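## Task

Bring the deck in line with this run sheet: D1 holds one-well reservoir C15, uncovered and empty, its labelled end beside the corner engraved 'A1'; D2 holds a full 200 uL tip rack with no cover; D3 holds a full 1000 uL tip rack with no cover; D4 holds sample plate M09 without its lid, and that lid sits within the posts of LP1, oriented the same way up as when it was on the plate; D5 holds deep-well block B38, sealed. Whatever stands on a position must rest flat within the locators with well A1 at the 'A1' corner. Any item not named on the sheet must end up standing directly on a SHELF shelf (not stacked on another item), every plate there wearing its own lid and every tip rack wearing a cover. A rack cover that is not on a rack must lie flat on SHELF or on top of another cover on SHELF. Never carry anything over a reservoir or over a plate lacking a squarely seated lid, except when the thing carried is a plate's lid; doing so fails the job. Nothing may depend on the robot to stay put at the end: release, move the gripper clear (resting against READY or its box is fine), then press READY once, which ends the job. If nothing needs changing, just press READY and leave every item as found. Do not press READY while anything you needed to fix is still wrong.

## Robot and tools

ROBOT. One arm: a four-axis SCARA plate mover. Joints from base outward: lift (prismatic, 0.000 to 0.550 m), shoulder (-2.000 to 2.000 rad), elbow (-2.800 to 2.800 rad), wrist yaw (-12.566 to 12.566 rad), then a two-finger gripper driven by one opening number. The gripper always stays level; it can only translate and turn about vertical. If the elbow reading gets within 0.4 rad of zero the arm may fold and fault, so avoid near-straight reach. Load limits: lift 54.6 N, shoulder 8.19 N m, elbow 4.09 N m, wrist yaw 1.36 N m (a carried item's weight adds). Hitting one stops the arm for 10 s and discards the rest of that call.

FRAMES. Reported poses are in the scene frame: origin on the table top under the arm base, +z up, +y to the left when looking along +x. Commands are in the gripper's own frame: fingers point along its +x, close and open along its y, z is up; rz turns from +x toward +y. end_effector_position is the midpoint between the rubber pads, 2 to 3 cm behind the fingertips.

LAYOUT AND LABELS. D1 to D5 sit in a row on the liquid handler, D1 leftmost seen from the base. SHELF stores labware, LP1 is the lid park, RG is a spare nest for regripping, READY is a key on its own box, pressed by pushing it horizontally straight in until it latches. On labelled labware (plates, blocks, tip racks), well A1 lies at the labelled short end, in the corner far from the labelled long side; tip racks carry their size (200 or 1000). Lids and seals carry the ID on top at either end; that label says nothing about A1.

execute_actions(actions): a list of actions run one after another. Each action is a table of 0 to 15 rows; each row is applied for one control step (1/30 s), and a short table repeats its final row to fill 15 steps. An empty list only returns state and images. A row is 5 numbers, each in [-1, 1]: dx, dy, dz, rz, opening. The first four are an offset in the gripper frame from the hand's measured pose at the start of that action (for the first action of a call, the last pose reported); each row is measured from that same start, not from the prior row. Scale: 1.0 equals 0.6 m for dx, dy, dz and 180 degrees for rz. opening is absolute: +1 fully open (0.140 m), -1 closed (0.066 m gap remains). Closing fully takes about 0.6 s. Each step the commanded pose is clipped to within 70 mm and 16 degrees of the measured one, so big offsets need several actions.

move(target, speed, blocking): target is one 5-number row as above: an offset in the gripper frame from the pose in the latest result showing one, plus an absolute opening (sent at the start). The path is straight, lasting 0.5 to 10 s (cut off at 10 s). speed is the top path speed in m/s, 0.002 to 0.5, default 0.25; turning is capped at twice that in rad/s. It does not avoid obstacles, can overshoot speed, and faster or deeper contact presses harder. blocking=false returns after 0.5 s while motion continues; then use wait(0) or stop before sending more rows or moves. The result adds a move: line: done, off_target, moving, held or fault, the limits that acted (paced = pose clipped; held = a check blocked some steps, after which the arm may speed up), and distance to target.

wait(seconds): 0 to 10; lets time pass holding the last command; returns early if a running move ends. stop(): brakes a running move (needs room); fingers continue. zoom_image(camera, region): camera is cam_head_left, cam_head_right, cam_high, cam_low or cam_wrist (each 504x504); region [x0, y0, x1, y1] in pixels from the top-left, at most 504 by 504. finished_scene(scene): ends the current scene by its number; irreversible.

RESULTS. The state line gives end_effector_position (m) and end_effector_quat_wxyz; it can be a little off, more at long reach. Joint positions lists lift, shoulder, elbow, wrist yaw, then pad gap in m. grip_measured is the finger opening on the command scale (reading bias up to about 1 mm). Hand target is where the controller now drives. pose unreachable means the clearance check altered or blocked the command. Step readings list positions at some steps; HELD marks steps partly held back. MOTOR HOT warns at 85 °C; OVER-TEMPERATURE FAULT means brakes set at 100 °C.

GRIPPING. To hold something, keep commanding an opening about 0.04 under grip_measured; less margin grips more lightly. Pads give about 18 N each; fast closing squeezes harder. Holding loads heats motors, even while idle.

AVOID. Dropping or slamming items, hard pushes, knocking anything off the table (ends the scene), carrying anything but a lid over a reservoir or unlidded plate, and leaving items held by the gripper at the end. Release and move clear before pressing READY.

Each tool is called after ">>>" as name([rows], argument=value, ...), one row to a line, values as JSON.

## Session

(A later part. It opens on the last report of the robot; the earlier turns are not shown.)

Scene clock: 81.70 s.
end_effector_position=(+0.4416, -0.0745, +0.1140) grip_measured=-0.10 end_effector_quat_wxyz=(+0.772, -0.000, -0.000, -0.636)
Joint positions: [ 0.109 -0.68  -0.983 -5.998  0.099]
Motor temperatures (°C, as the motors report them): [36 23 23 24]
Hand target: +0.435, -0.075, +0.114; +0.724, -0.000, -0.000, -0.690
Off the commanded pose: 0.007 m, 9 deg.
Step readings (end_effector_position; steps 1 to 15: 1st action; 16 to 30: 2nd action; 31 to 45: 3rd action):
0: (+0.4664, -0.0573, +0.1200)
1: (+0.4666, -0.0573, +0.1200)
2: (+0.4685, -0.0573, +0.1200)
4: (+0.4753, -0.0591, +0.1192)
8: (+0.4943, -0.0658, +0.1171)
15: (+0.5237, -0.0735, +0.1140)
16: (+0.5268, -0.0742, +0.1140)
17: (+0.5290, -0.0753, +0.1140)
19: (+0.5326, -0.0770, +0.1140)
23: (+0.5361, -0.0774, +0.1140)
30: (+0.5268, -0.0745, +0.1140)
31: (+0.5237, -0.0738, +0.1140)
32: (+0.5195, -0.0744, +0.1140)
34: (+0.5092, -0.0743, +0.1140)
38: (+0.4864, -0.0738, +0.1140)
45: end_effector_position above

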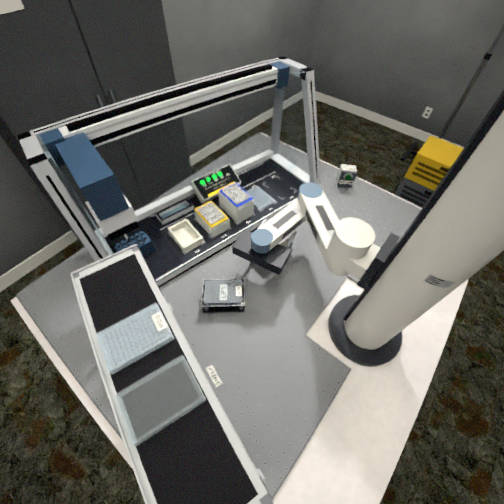

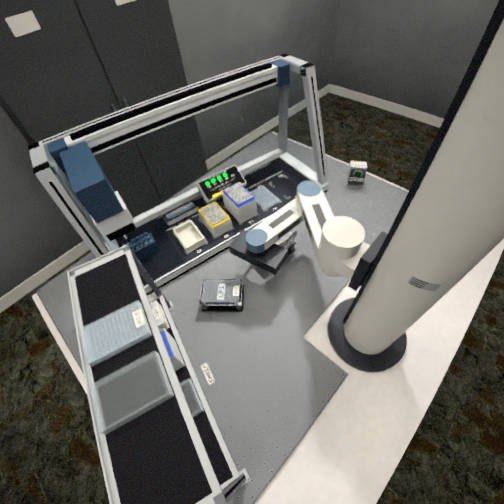

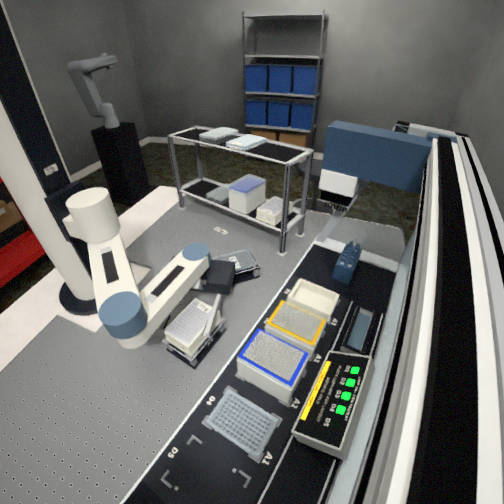

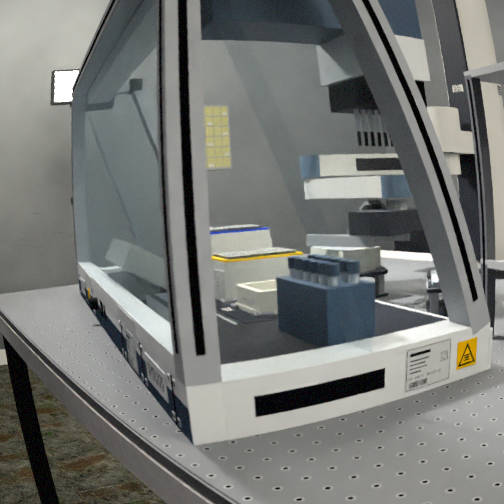

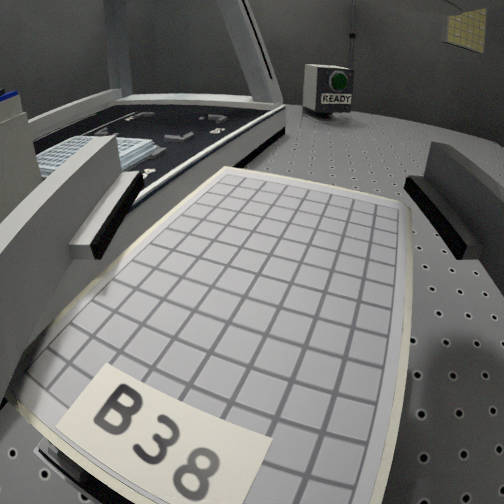

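>>> execute_actions(actions=[])

Scene clock: 82.83 s.
end_effector_position=(+0.4354, -0.0746, +0.1140) grip_measured=-0.10 end_effector_quat_wxyz=(+0.724, -0.000, -0.000, -0.690)
Joint positions: [ 0.109 -0.663 -1.046 -6.097  0.099]
Motor temperatures (°C, as the motors report them): [36 23 23 24]
Hand target: +0.435, -0.075, +0.114; +0.724, -0.000, -0.000, -0.690
Off the commanded pose: 0.003 m, 1 deg.

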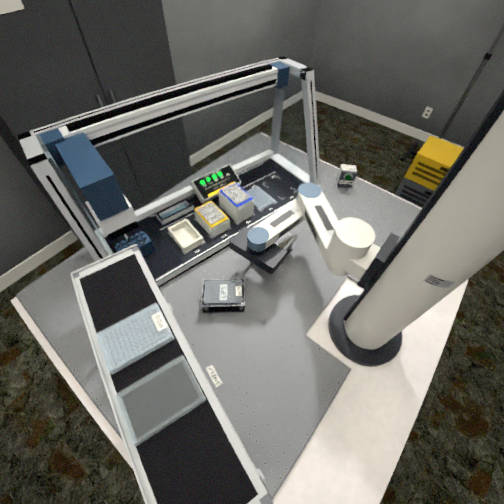

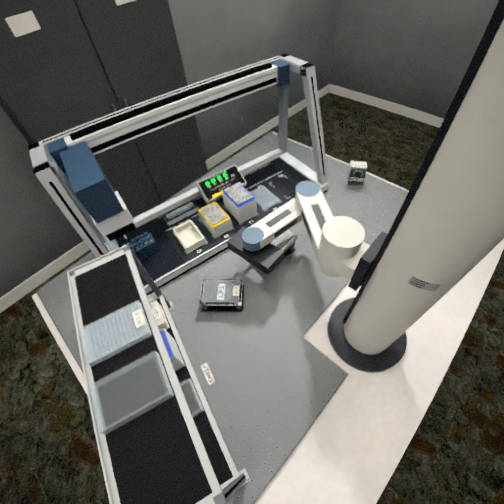

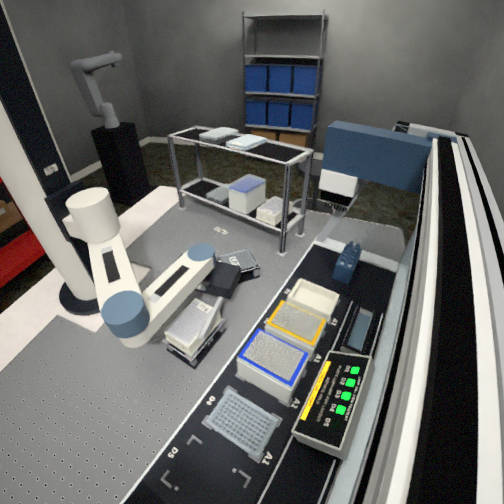

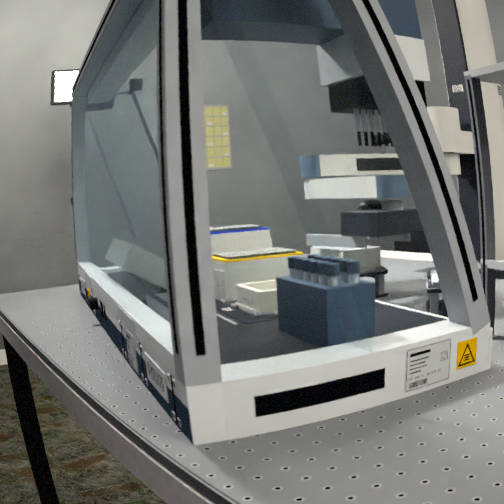

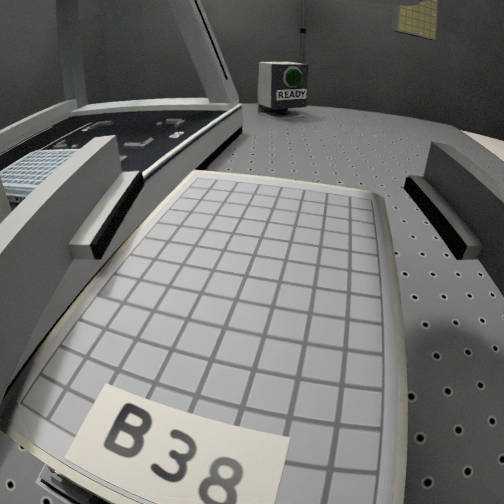

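>>> execute_actions([
  [[-0.0049,0.0028,0,-0.0133,-0.1],[-0.0097,0.0056,0,-0.0266,-0.1],[-0.0146,0.0085,0,-0.04,-0.1],[-0.0195,0.0113,0,-0.0533,-0.1],[-0.0243,0.0141,0,-0.0666,-0.1],[-0.0292,0.0169,0,-0.0799,-0.1]],
])

Scene clock: 83.77 s.
end_effector_position=(+0.4448, -0.0565, +0.1140) grip_measured=-0.10 end_effector_quat_wxyz=(+0.632, -0.000, -0.000, -0.775)
Joint positions: [ 0.109 -0.57  -1.264 -6.224  0.099]
Motor temperatures (°C, as the motors report them): [36 23 23 24]
Hand target: +0.445, -0.057, +0.114; +0.631, -0.000, -0.000, -0.775
Off the commanded pose: 0.000 m, 0 deg.
Step readings (end_effector_position):
0: (+0.4354, -0.0746, +0.1140)
1: (+0.4355, -0.0745, +0.1140)
2: (+0.4359, -0.0735, +0.1140)
4: (+0.4384, -0.0682, +0.1140)
8: (+0.4440, -0.0571, +0.1140)
15: end_effector_position above

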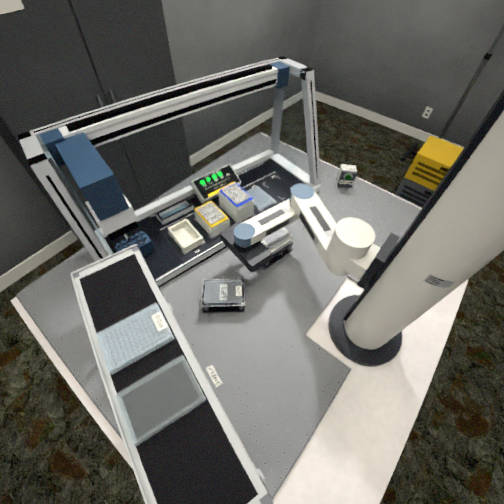

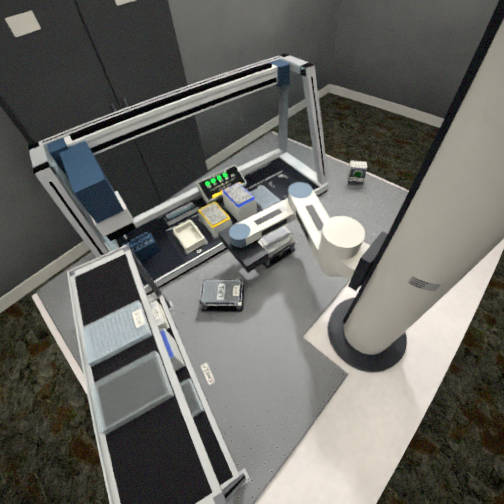

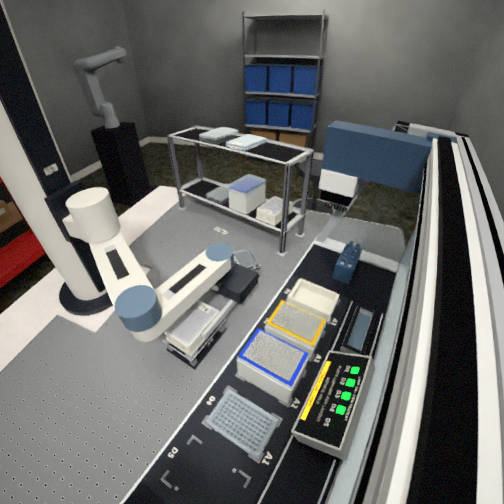

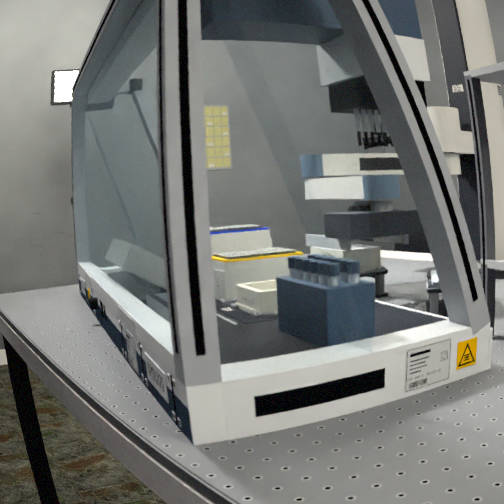

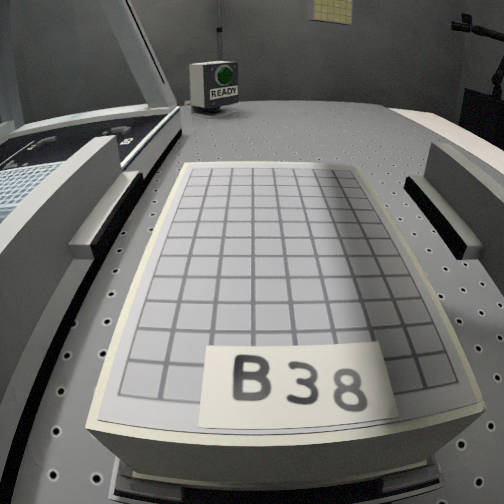

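>>> zoom_image(camera="cam_wrist", region=[60, 140, 500, 500])

>>> zoom_image(camera="cam_wrist", region=[160, 40, 280, 130])

Region (60, 140, 500, 500) of cam_wrist's 504x504 image, scaled by 1.145, with more detail than that image has; it fills the top 412 rows of this view, and the rest is white.

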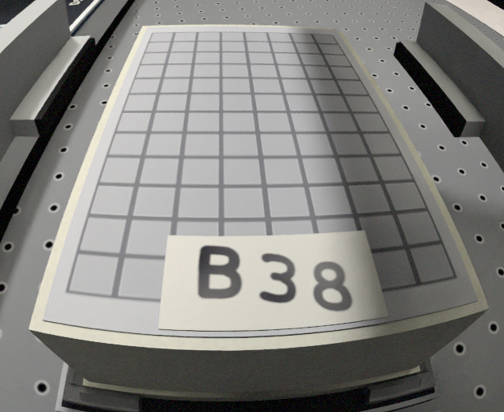

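Region (160, 40, 280, 130) of cam_wrist's 504x504 image, scaled by 4.200, with more detail than that image has; it fills the top 378 rows of this view, and the rest is white.

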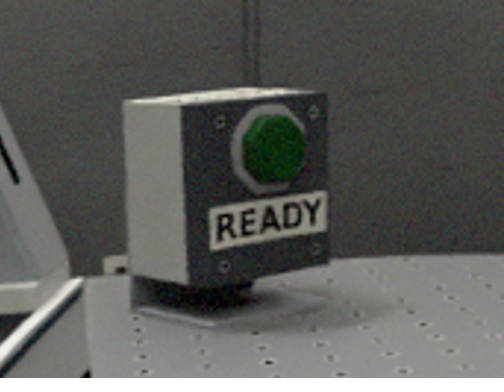

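>>> execute_actions([
  [[0,0,-0.0065,0,-0.1],[0,0,-0.013,0,-0.1],[0,0,-0.0196,0,-0.1],[0,0,-0.026,0,-0.15],[0,0,-0.0327,0,-0.2],[0,0,-0.0392,0,-0.26],[0,0,-0.0392,0,-0.32],[0,0,-0.0392,0,-0.38],[0,0,-0.0392,0,-0.43],[0,0,-0.0392,0,-0.47],[0,0,-0.0392,0,-0.5],[0,0,-0.0392,0,-0.52],[0,0,-0.0392,0,-0.54],[0,0,-0.0392,0,-0.56],[0,0,-0.0392,0,-0.57]],
])

Scene clock: 85.23 s.
end_effector_position=(+0.4448, -0.0565, +0.0905) grip_measured=-0.53 end_effector_quat_wxyz=(+0.632, -0.000, -0.000, -0.775)
Joint positions: [ 0.085 -0.57  -1.263 -6.224  0.083]
Motor temperatures (°C, as the motors report them): [36 23 23 24]
Hand target: +0.445, -0.056, +0.091; +0.632, -0.000, -0.000, -0.775
Off the commanded pose: 0.000 m, 0 deg.
Step readings (end_effector_position):
0: (+0.4448, -0.0565, +0.1140)
1: (+0.4448, -0.0565, +0.1139)
2: (+0.4448, -0.0565, +0.1125)
4: (+0.4448, -0.0565, +0.1052)
8: (+0.4448, -0.0565, +0.0909)
15: end_effector_position above

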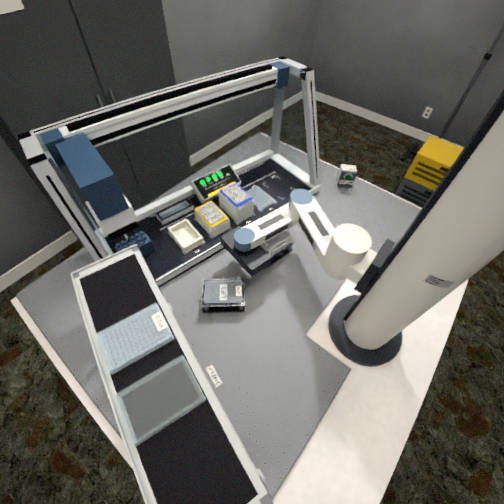

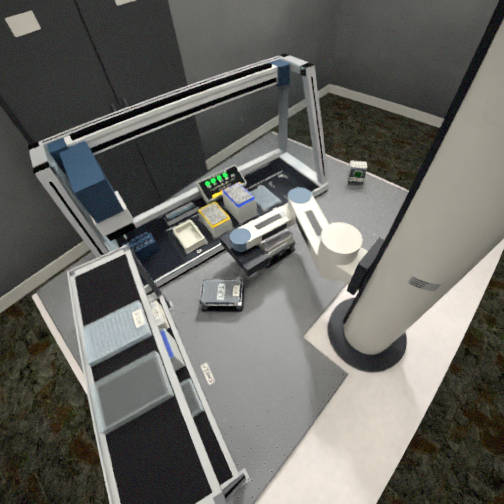

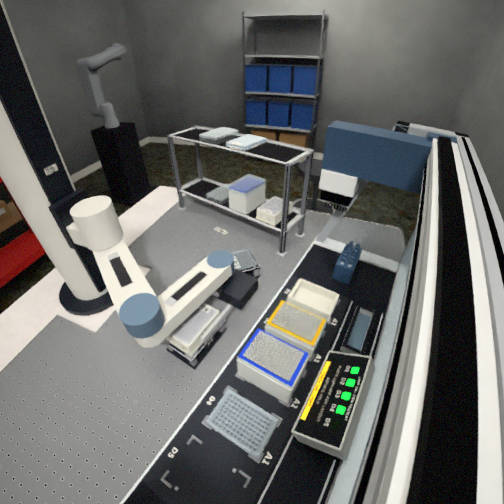

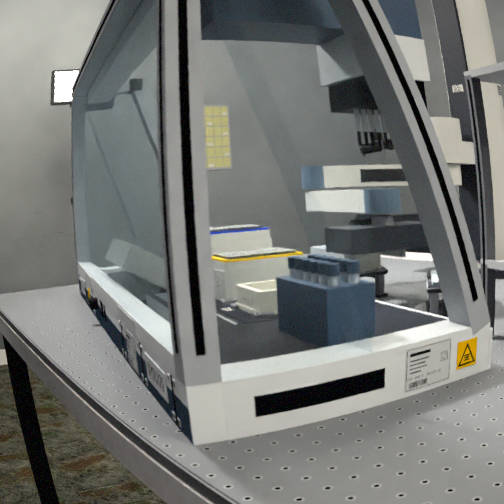

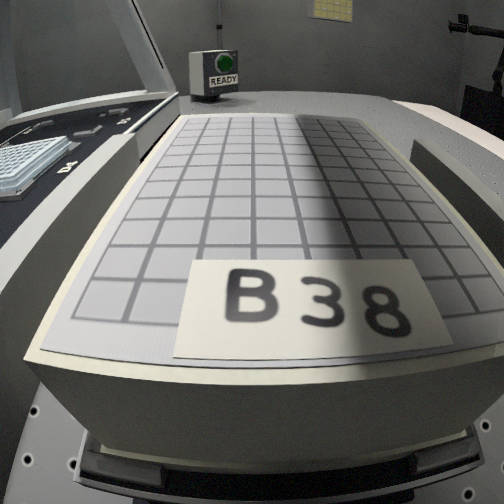

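>>> zoom_image(camera="cam_wrist", region=[160, 30, 280, 120])

Region (160, 30, 280, 120) of cam_wrist's 504x504 image, scaled by 4.200, with more detail than that image has; it fills the top 378 rows of this view, and the rest is white.

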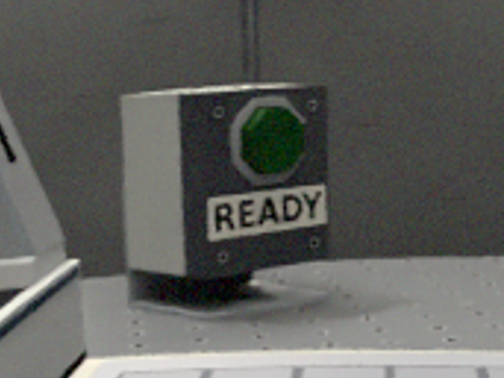

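>>> execute_actions([
  [[0,0,0.006,0,-0.57],[0,0,0.013,0,-0.57],[0,0,0.02,0,-0.57],[0,0,0.02,0,-0.57],[0.007,0.001,0.02,0.0076,-0.57],[0.0192,0.0029,0.02,0.021,-0.57],[0.0349,0.0052,0.02,0.0382,-0.57],[0.0524,0.0078,0.02,0.0573,-0.57],[0.0698,0.0104,0.02,0.0764,-0.57],[0.0873,0.013,0.02,0.0955,-0.57],[0.1047,0.0156,0.02,0.1146,-0.57],[0.1222,0.0182,0.02,0.1337,-0.57],[0.1396,0.0208,0.02,0.1528,-0.57],[0.1571,0.0234,0.02,0.1719,-0.57],[0.1745,0.026,0.02,0.191,-0.57]],
])

Scene clock: 88.60 s.
end_effector_position=(+0.4377, -0.1172, +0.1025) grip_measured=-0.53 end_effector_quat_wxyz=(+0.756, -0.000, -0.000, -0.654)
Joint positions: [ 0.097 -0.855 -0.964 -5.891  0.083]
Motor temperatures (°C, as the motors report them): [36 23 23 24]
Hand target: +0.430, -0.147, +0.102; +0.808, -0.000, -0.000, -0.590
Off the commanded pose: 0.045 m, 14 deg; orientation clipped at the last step of the last action.
Step readings (end_effector_position):
0: (+0.4448, -0.0565, +0.0905)
1: (+0.4448, -0.0565, +0.0906)
2: (+0.4448, -0.0565, +0.0920)
4: (+0.4448, -0.0565, +0.0993)
8: (+0.4440, -0.0649, +0.1025)
15: end_effector_position above

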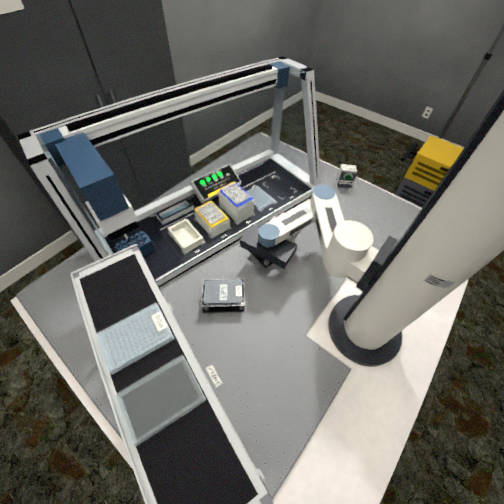

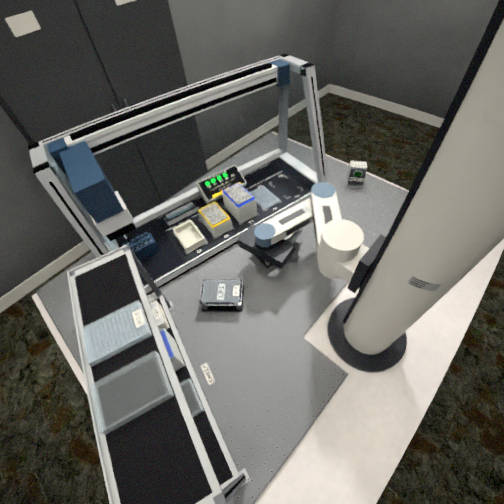

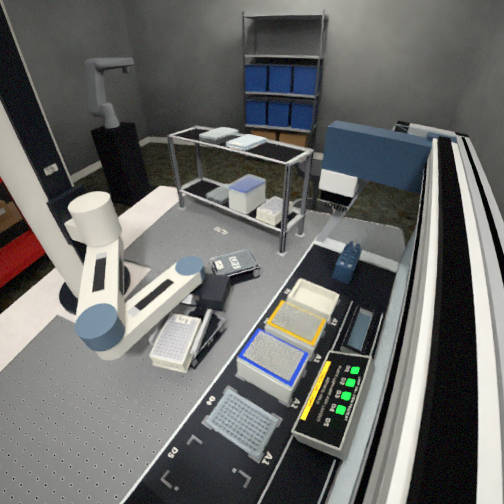

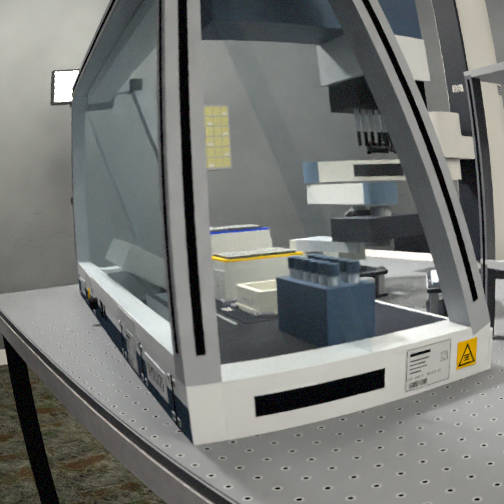

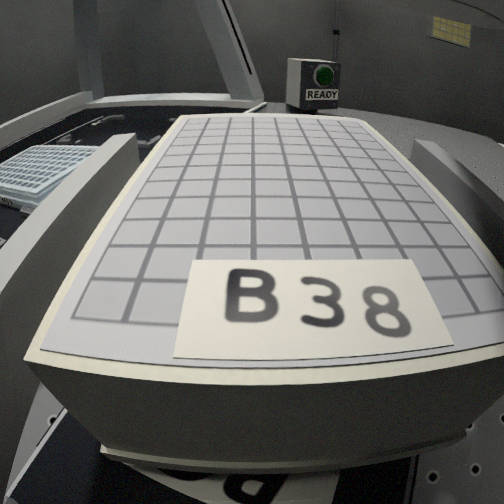

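The arm was still moving; get a fresh reading.

>>> execute_actions(actions=[])

Scene clock: 88.67 s.
end_effector_position=(+0.4351, -0.1320, +0.1025) grip_measured=-0.53 end_effector_quat_wxyz=(+0.780, -0.000, -0.000, -0.626)
Joint positions: [ 0.097 -0.941 -0.904 -5.792  0.083]
Motor temperatures (°C, as the motors report them): [36 23 23 24]
Hand target: +0.430, -0.147, +0.102; +0.808, -0.000, -0.000, -0.590
Off the commanded pose: 0.030 m, 10 deg; orientation clipped at the last step of the last action.

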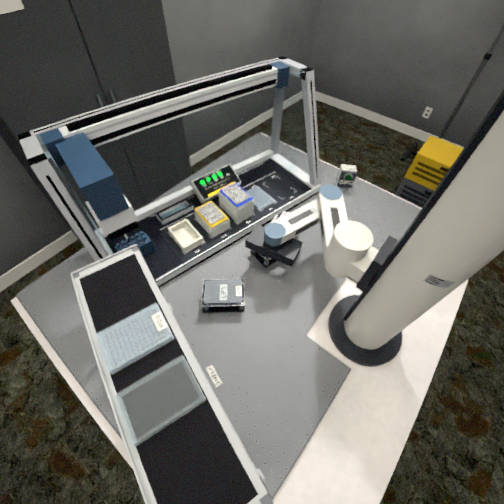

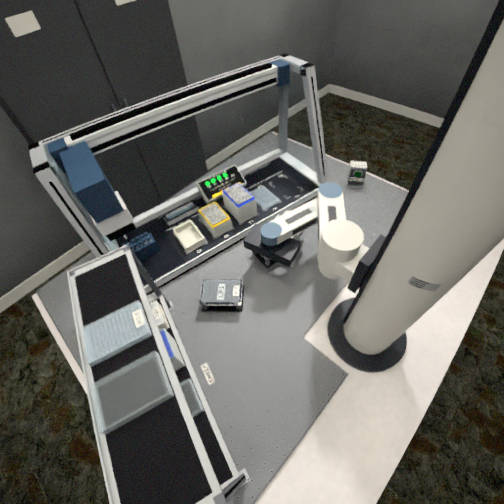

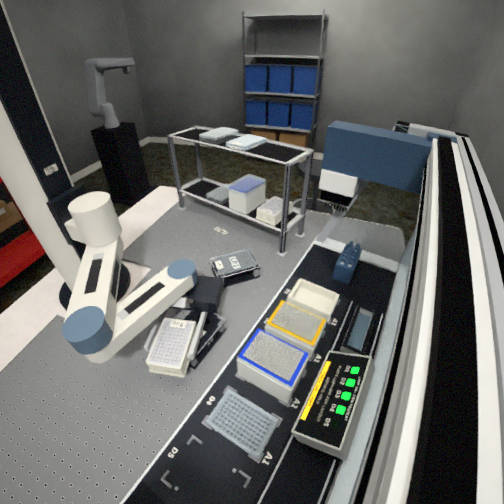

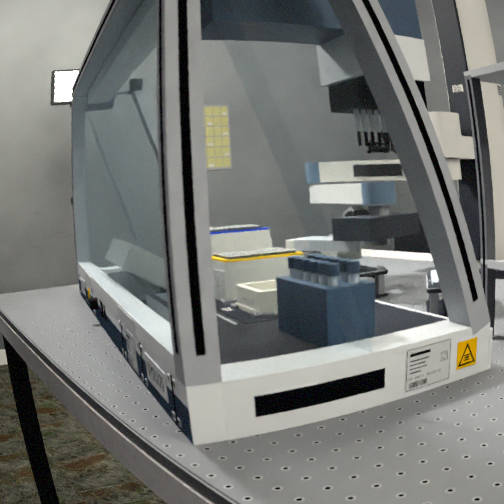

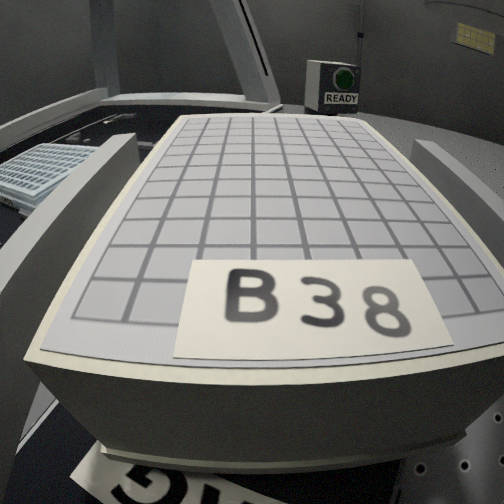

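>>> move(target=[0.3045, -0.012, 0, 0.1234, -0.57], speed=0.45)

Scene clock: 91.37 s.
end_effector_position=(+0.4676, -0.3122, +0.1024) grip_measured=-0.53 end_effector_quat_wxyz=(+0.886, -0.000, -0.000, -0.464)
Joint positions: [ 0.097 -1.615 -1.175 -4.459  0.083]
Motor temperatures (°C, as the motors report them): [36 23 23 24]
Hand target: +0.468, -0.312, +0.102; +0.886, -0.000, -0.000, -0.464
Off the commanded pose: 0.000 m, 0 deg.
move: done; limits=paced

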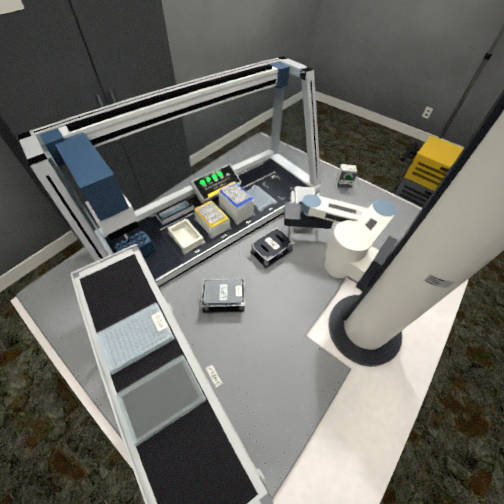

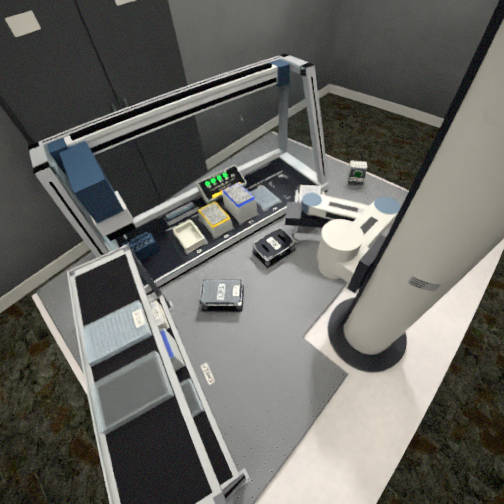

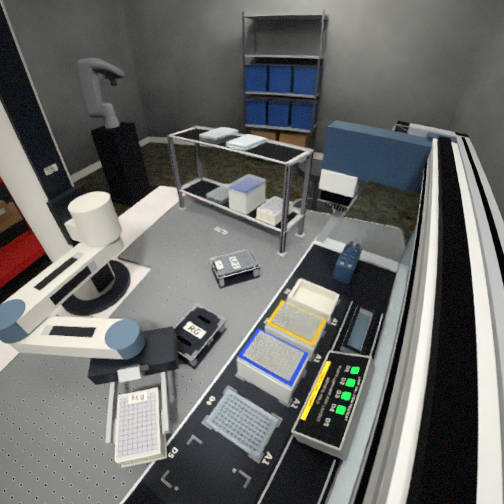

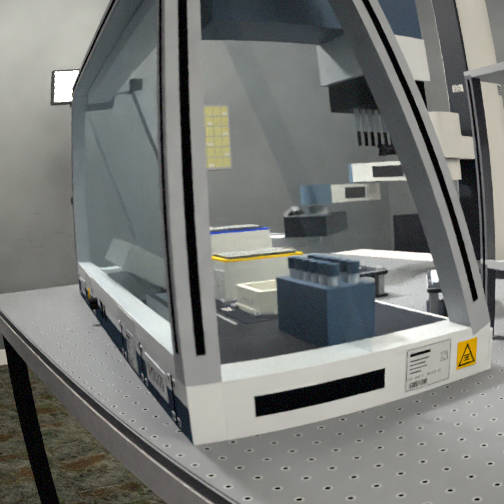

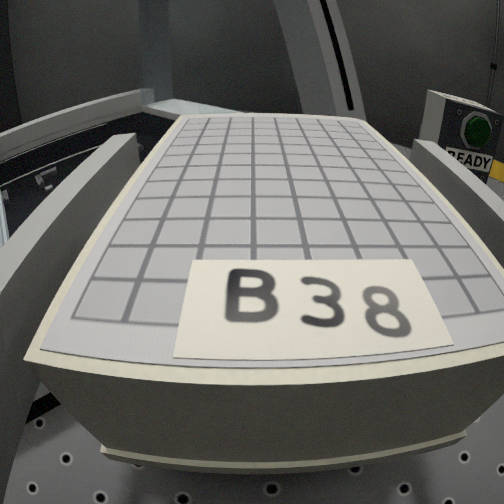

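>>> zoom_image(camera="cam_wrist", region=[404, 70, 504, 190])

Region (404, 70, 504, 190) of cam_wrist's 504x504 image, scaled by 4.200, with more detail than that image has.

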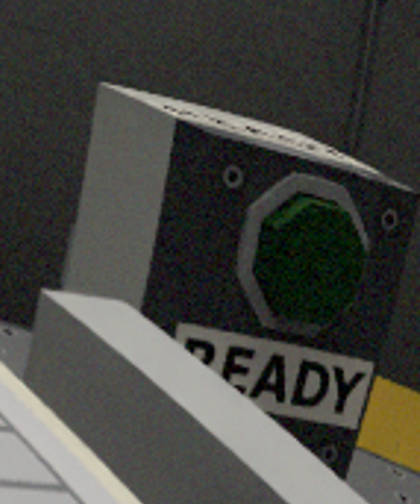

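>>> move(target=[0.1876, 0.1819, -0.009, 0.2391, -0.57], speed=0.5)

Scene clock: 93.57 s.
end_effector_position=(+0.6215, -0.3425, +0.0970) grip_measured=-0.53 end_effector_quat_wxyz=(+0.994, -0.000, -0.000, -0.107)
Joint positions: [ 0.092 -1.305 -2.014 -3.179  0.083]
Motor temperatures (°C, as the motors report them): [36 23 23 24]
Hand target: +0.621, -0.343, +0.097; +0.994, -0.000, -0.000, -0.107
Off the commanded pose: 0.000 m, 0 deg.
move: done

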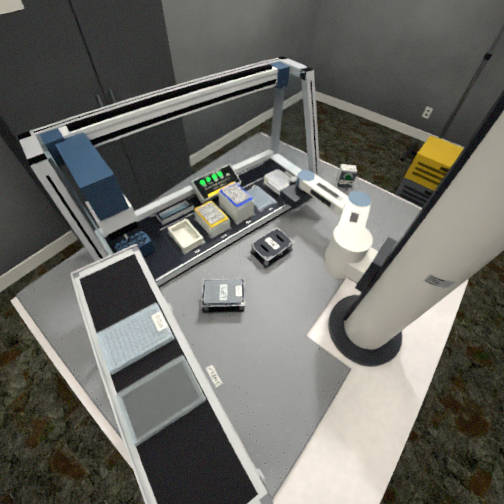

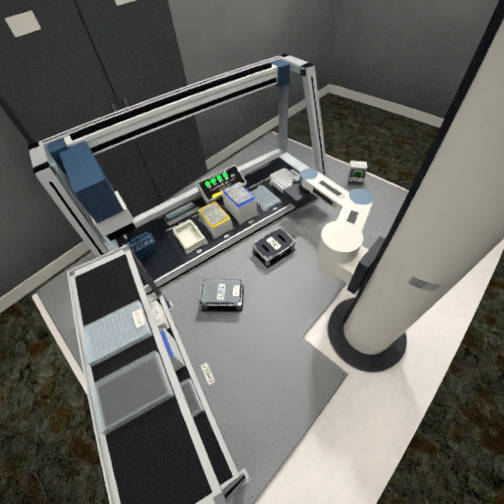

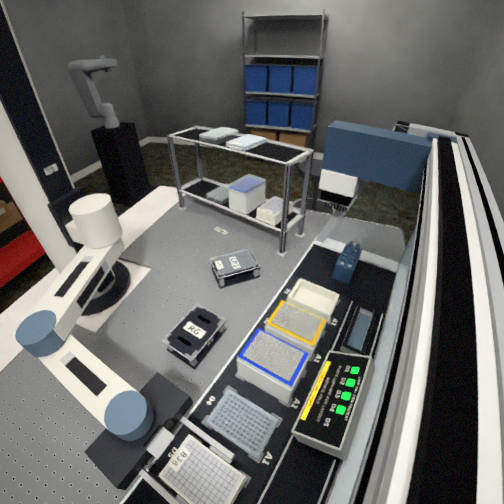

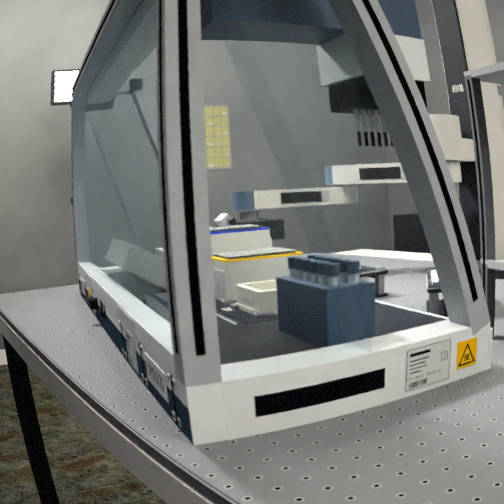

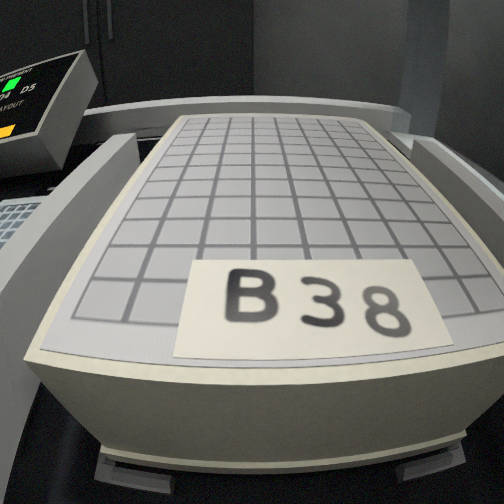

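>>> zoom_image(camera="cam_wrist", region=[70, 424, 210, 504])

>>> zoom_image(camera="cam_wrist", region=[364, 414, 504, 494])

Region (70, 424, 210, 504) of cam_wrist's 504x504 image, scaled by 3.600, with more detail than that image has; it fills the top 288 rows of this view, and the rest is white.

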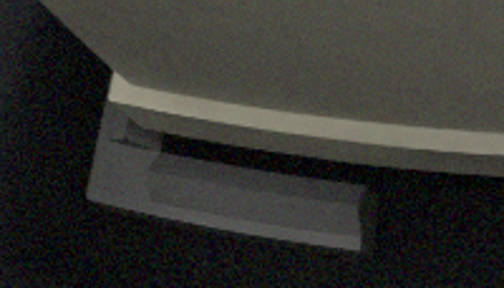

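Region (364, 414, 504, 494) of cam_wrist's 504x504 image, scaled by 3.600, with more detail than that image has; it fills the top 288 rows of this view, and the rest is white.

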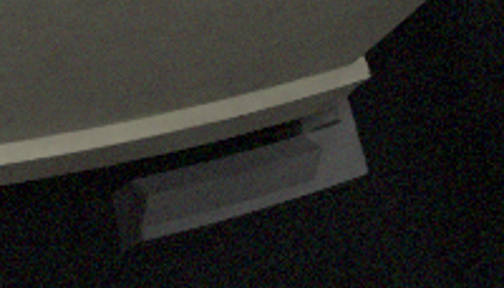

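>>> execute_actions([
  [[0,0,-0.003,0,-0.57],[0,0,-0.006,0,-0.57],[0,0,-0.009,0,-0.57],[0,0,-0.0115,0,-0.57],[0,0,-0.0133,0,-0.57],[0,0,-0.0144,0,-0.57],[0,0,-0.0148,0,-0.57],[0,0,-0.0148,0,-0.57],[0,0,-0.0148,0,-0.57],[0,0,-0.0148,0,-0.52],[0,0,-0.0148,0,-0.45],[0,0,-0.0148,0,-0.35],[0,0,-0.0148,0,-0.25],[0,0,-0.0148,0,-0.15],[0,0,-0.0148,0,-0.1]],
])

Scene clock: 96.77 s.
end_effector_position=(+0.6215, -0.3425, +0.0881) grip_measured=-0.13 end_effector_quat_wxyz=(+0.994, -0.000, -0.000, -0.107)
Joint positions: [ 0.083 -1.305 -2.014 -3.179  0.098]
Motor temperatures (°C, as the motors report them): [36 23 23 24]
Hand target: +0.621, -0.343, +0.088; +0.994, -0.000, -0.000, -0.107
Off the commanded pose: 0.000 m, 0 deg.
Step readings (end_effector_position):
0: (+0.6215, -0.3425, +0.0970)
1: (+0.6215, -0.3425, +0.0969)
2: (+0.6215, -0.3425, +0.0955)
4: (+0.6215, -0.3425, +0.0918)
8: (+0.6215, -0.3425, +0.0881)
15: end_effector_position above

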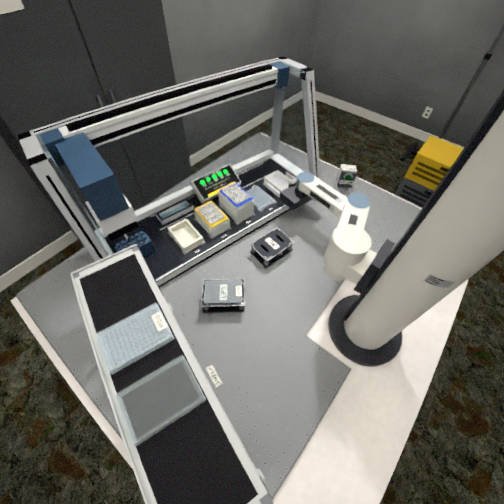

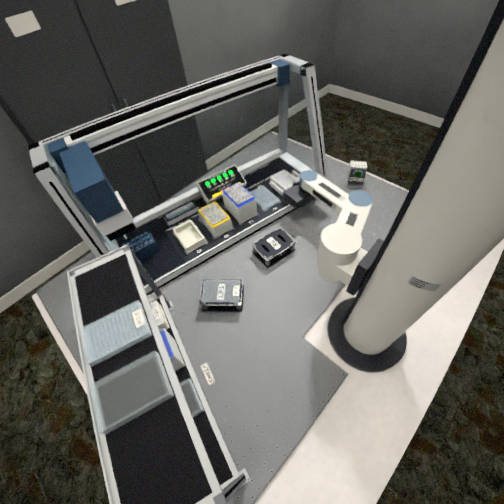

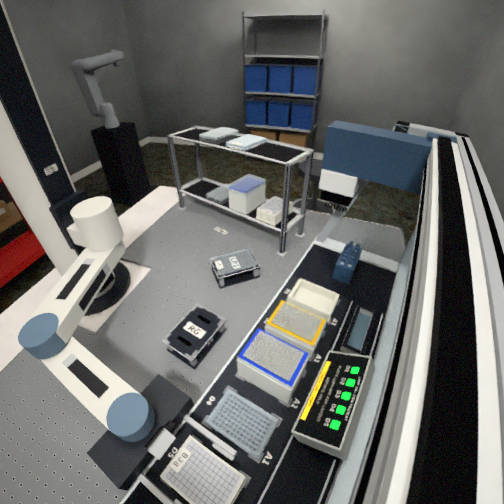

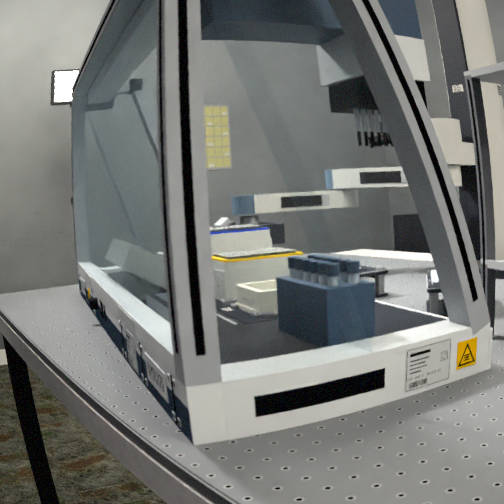

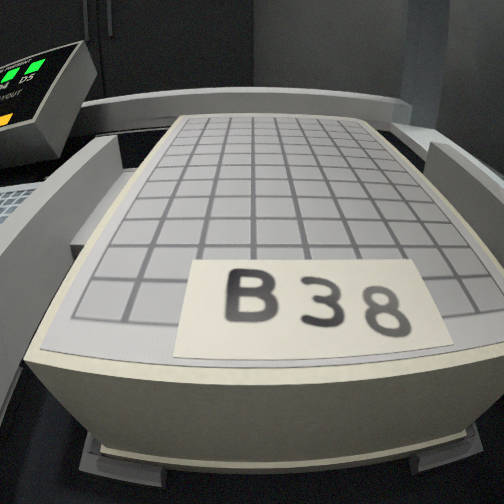

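>>> zoom_image(camera="cam_high", region=[130, 340, 340, 504])

>>> zoom_image(camera="cam_head_left", region=[150, 140, 380, 280])

Region (130, 340, 340, 504) of cam_high's 504x504 image, scaled by 2.400, with more detail than that image has; it fills the top 394 rows of this view, and the rest is white.

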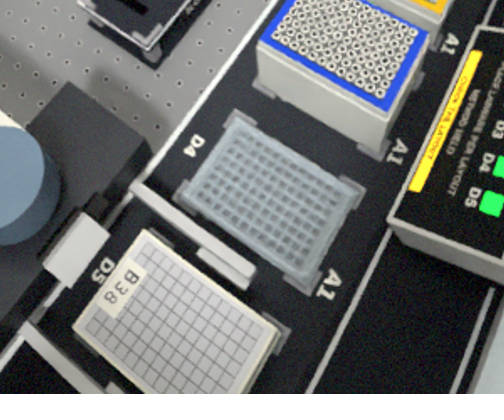

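Region (150, 140, 380, 280) of cam_head_left's 504x504 image, scaled by 2.191, with more detail than that image has; it fills the top 307 rows of this view, and the rest is white.

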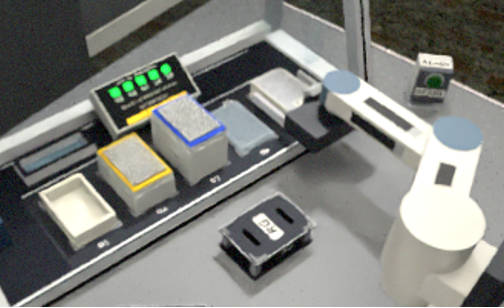

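>>> execute_actions([
  [[-0.005,0,0,0,-0.1],[-0.015,0,0,0,-0.1],[-0.03,0,0,0,-0.1],[-0.047,0,0,0,-0.1],[-0.064,0,0,0,-0.1],[-0.081,0,0,0,-0.1],[-0.098,0,0,0,-0.1],[-0.115,0,0,0,-0.1],[-0.132,0,0,0,-0.1],[-0.149,0,0,0,-0.1],[-0.166,0,0,0,-0.1],[-0.183,0,0,0,-0.1],[-0.197,-0.004,0,-0.008,-0.1],[-0.208,-0.012,0,-0.022,-0.1],[-0.217,-0.024,0,-0.04,-0.1]],
])

Scene clock: 98.03 s.
end_effector_position=(+0.5238, -0.3227, +0.0881) grip_measured=-0.10 end_effector_quat_wxyz=(+0.994, -0.000, -0.000, -0.110)
Joint positions: [ 0.083 -1.669 -1.529 -3.306  0.099]
Motor temperatures (°C, as the motors report them): [36 23 23 24]
Hand target: +0.496, -0.329, +0.088; +0.987, -0.000, -0.000, -0.161
Off the commanded pose: 0.033 m, 7 deg.
Step readings (end_effector_position):
0: (+0.6215, -0.3425, +0.0881)
1: (+0.6214, -0.3424, +0.0881)
2: (+0.6200, -0.3417, +0.0881)
4: (+0.6122, -0.3396, +0.0881)
8: (+0.5843, -0.3347, +0.0881)
15: end_effector_position above

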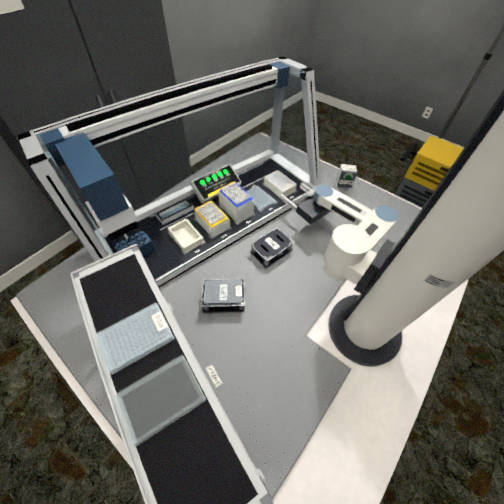

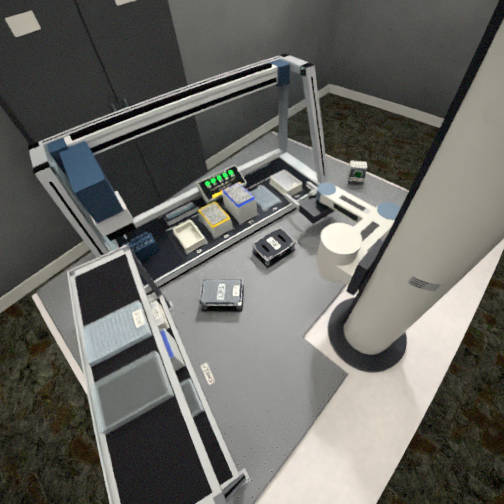

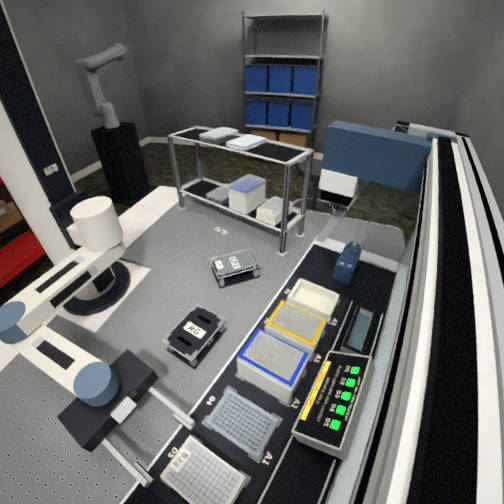

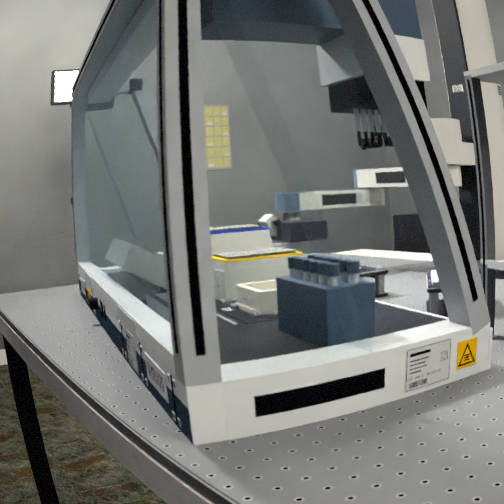

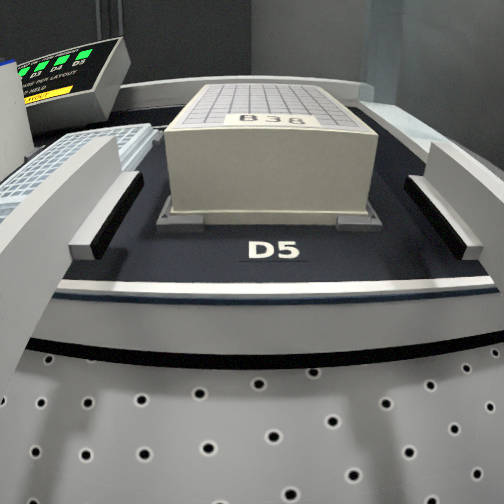

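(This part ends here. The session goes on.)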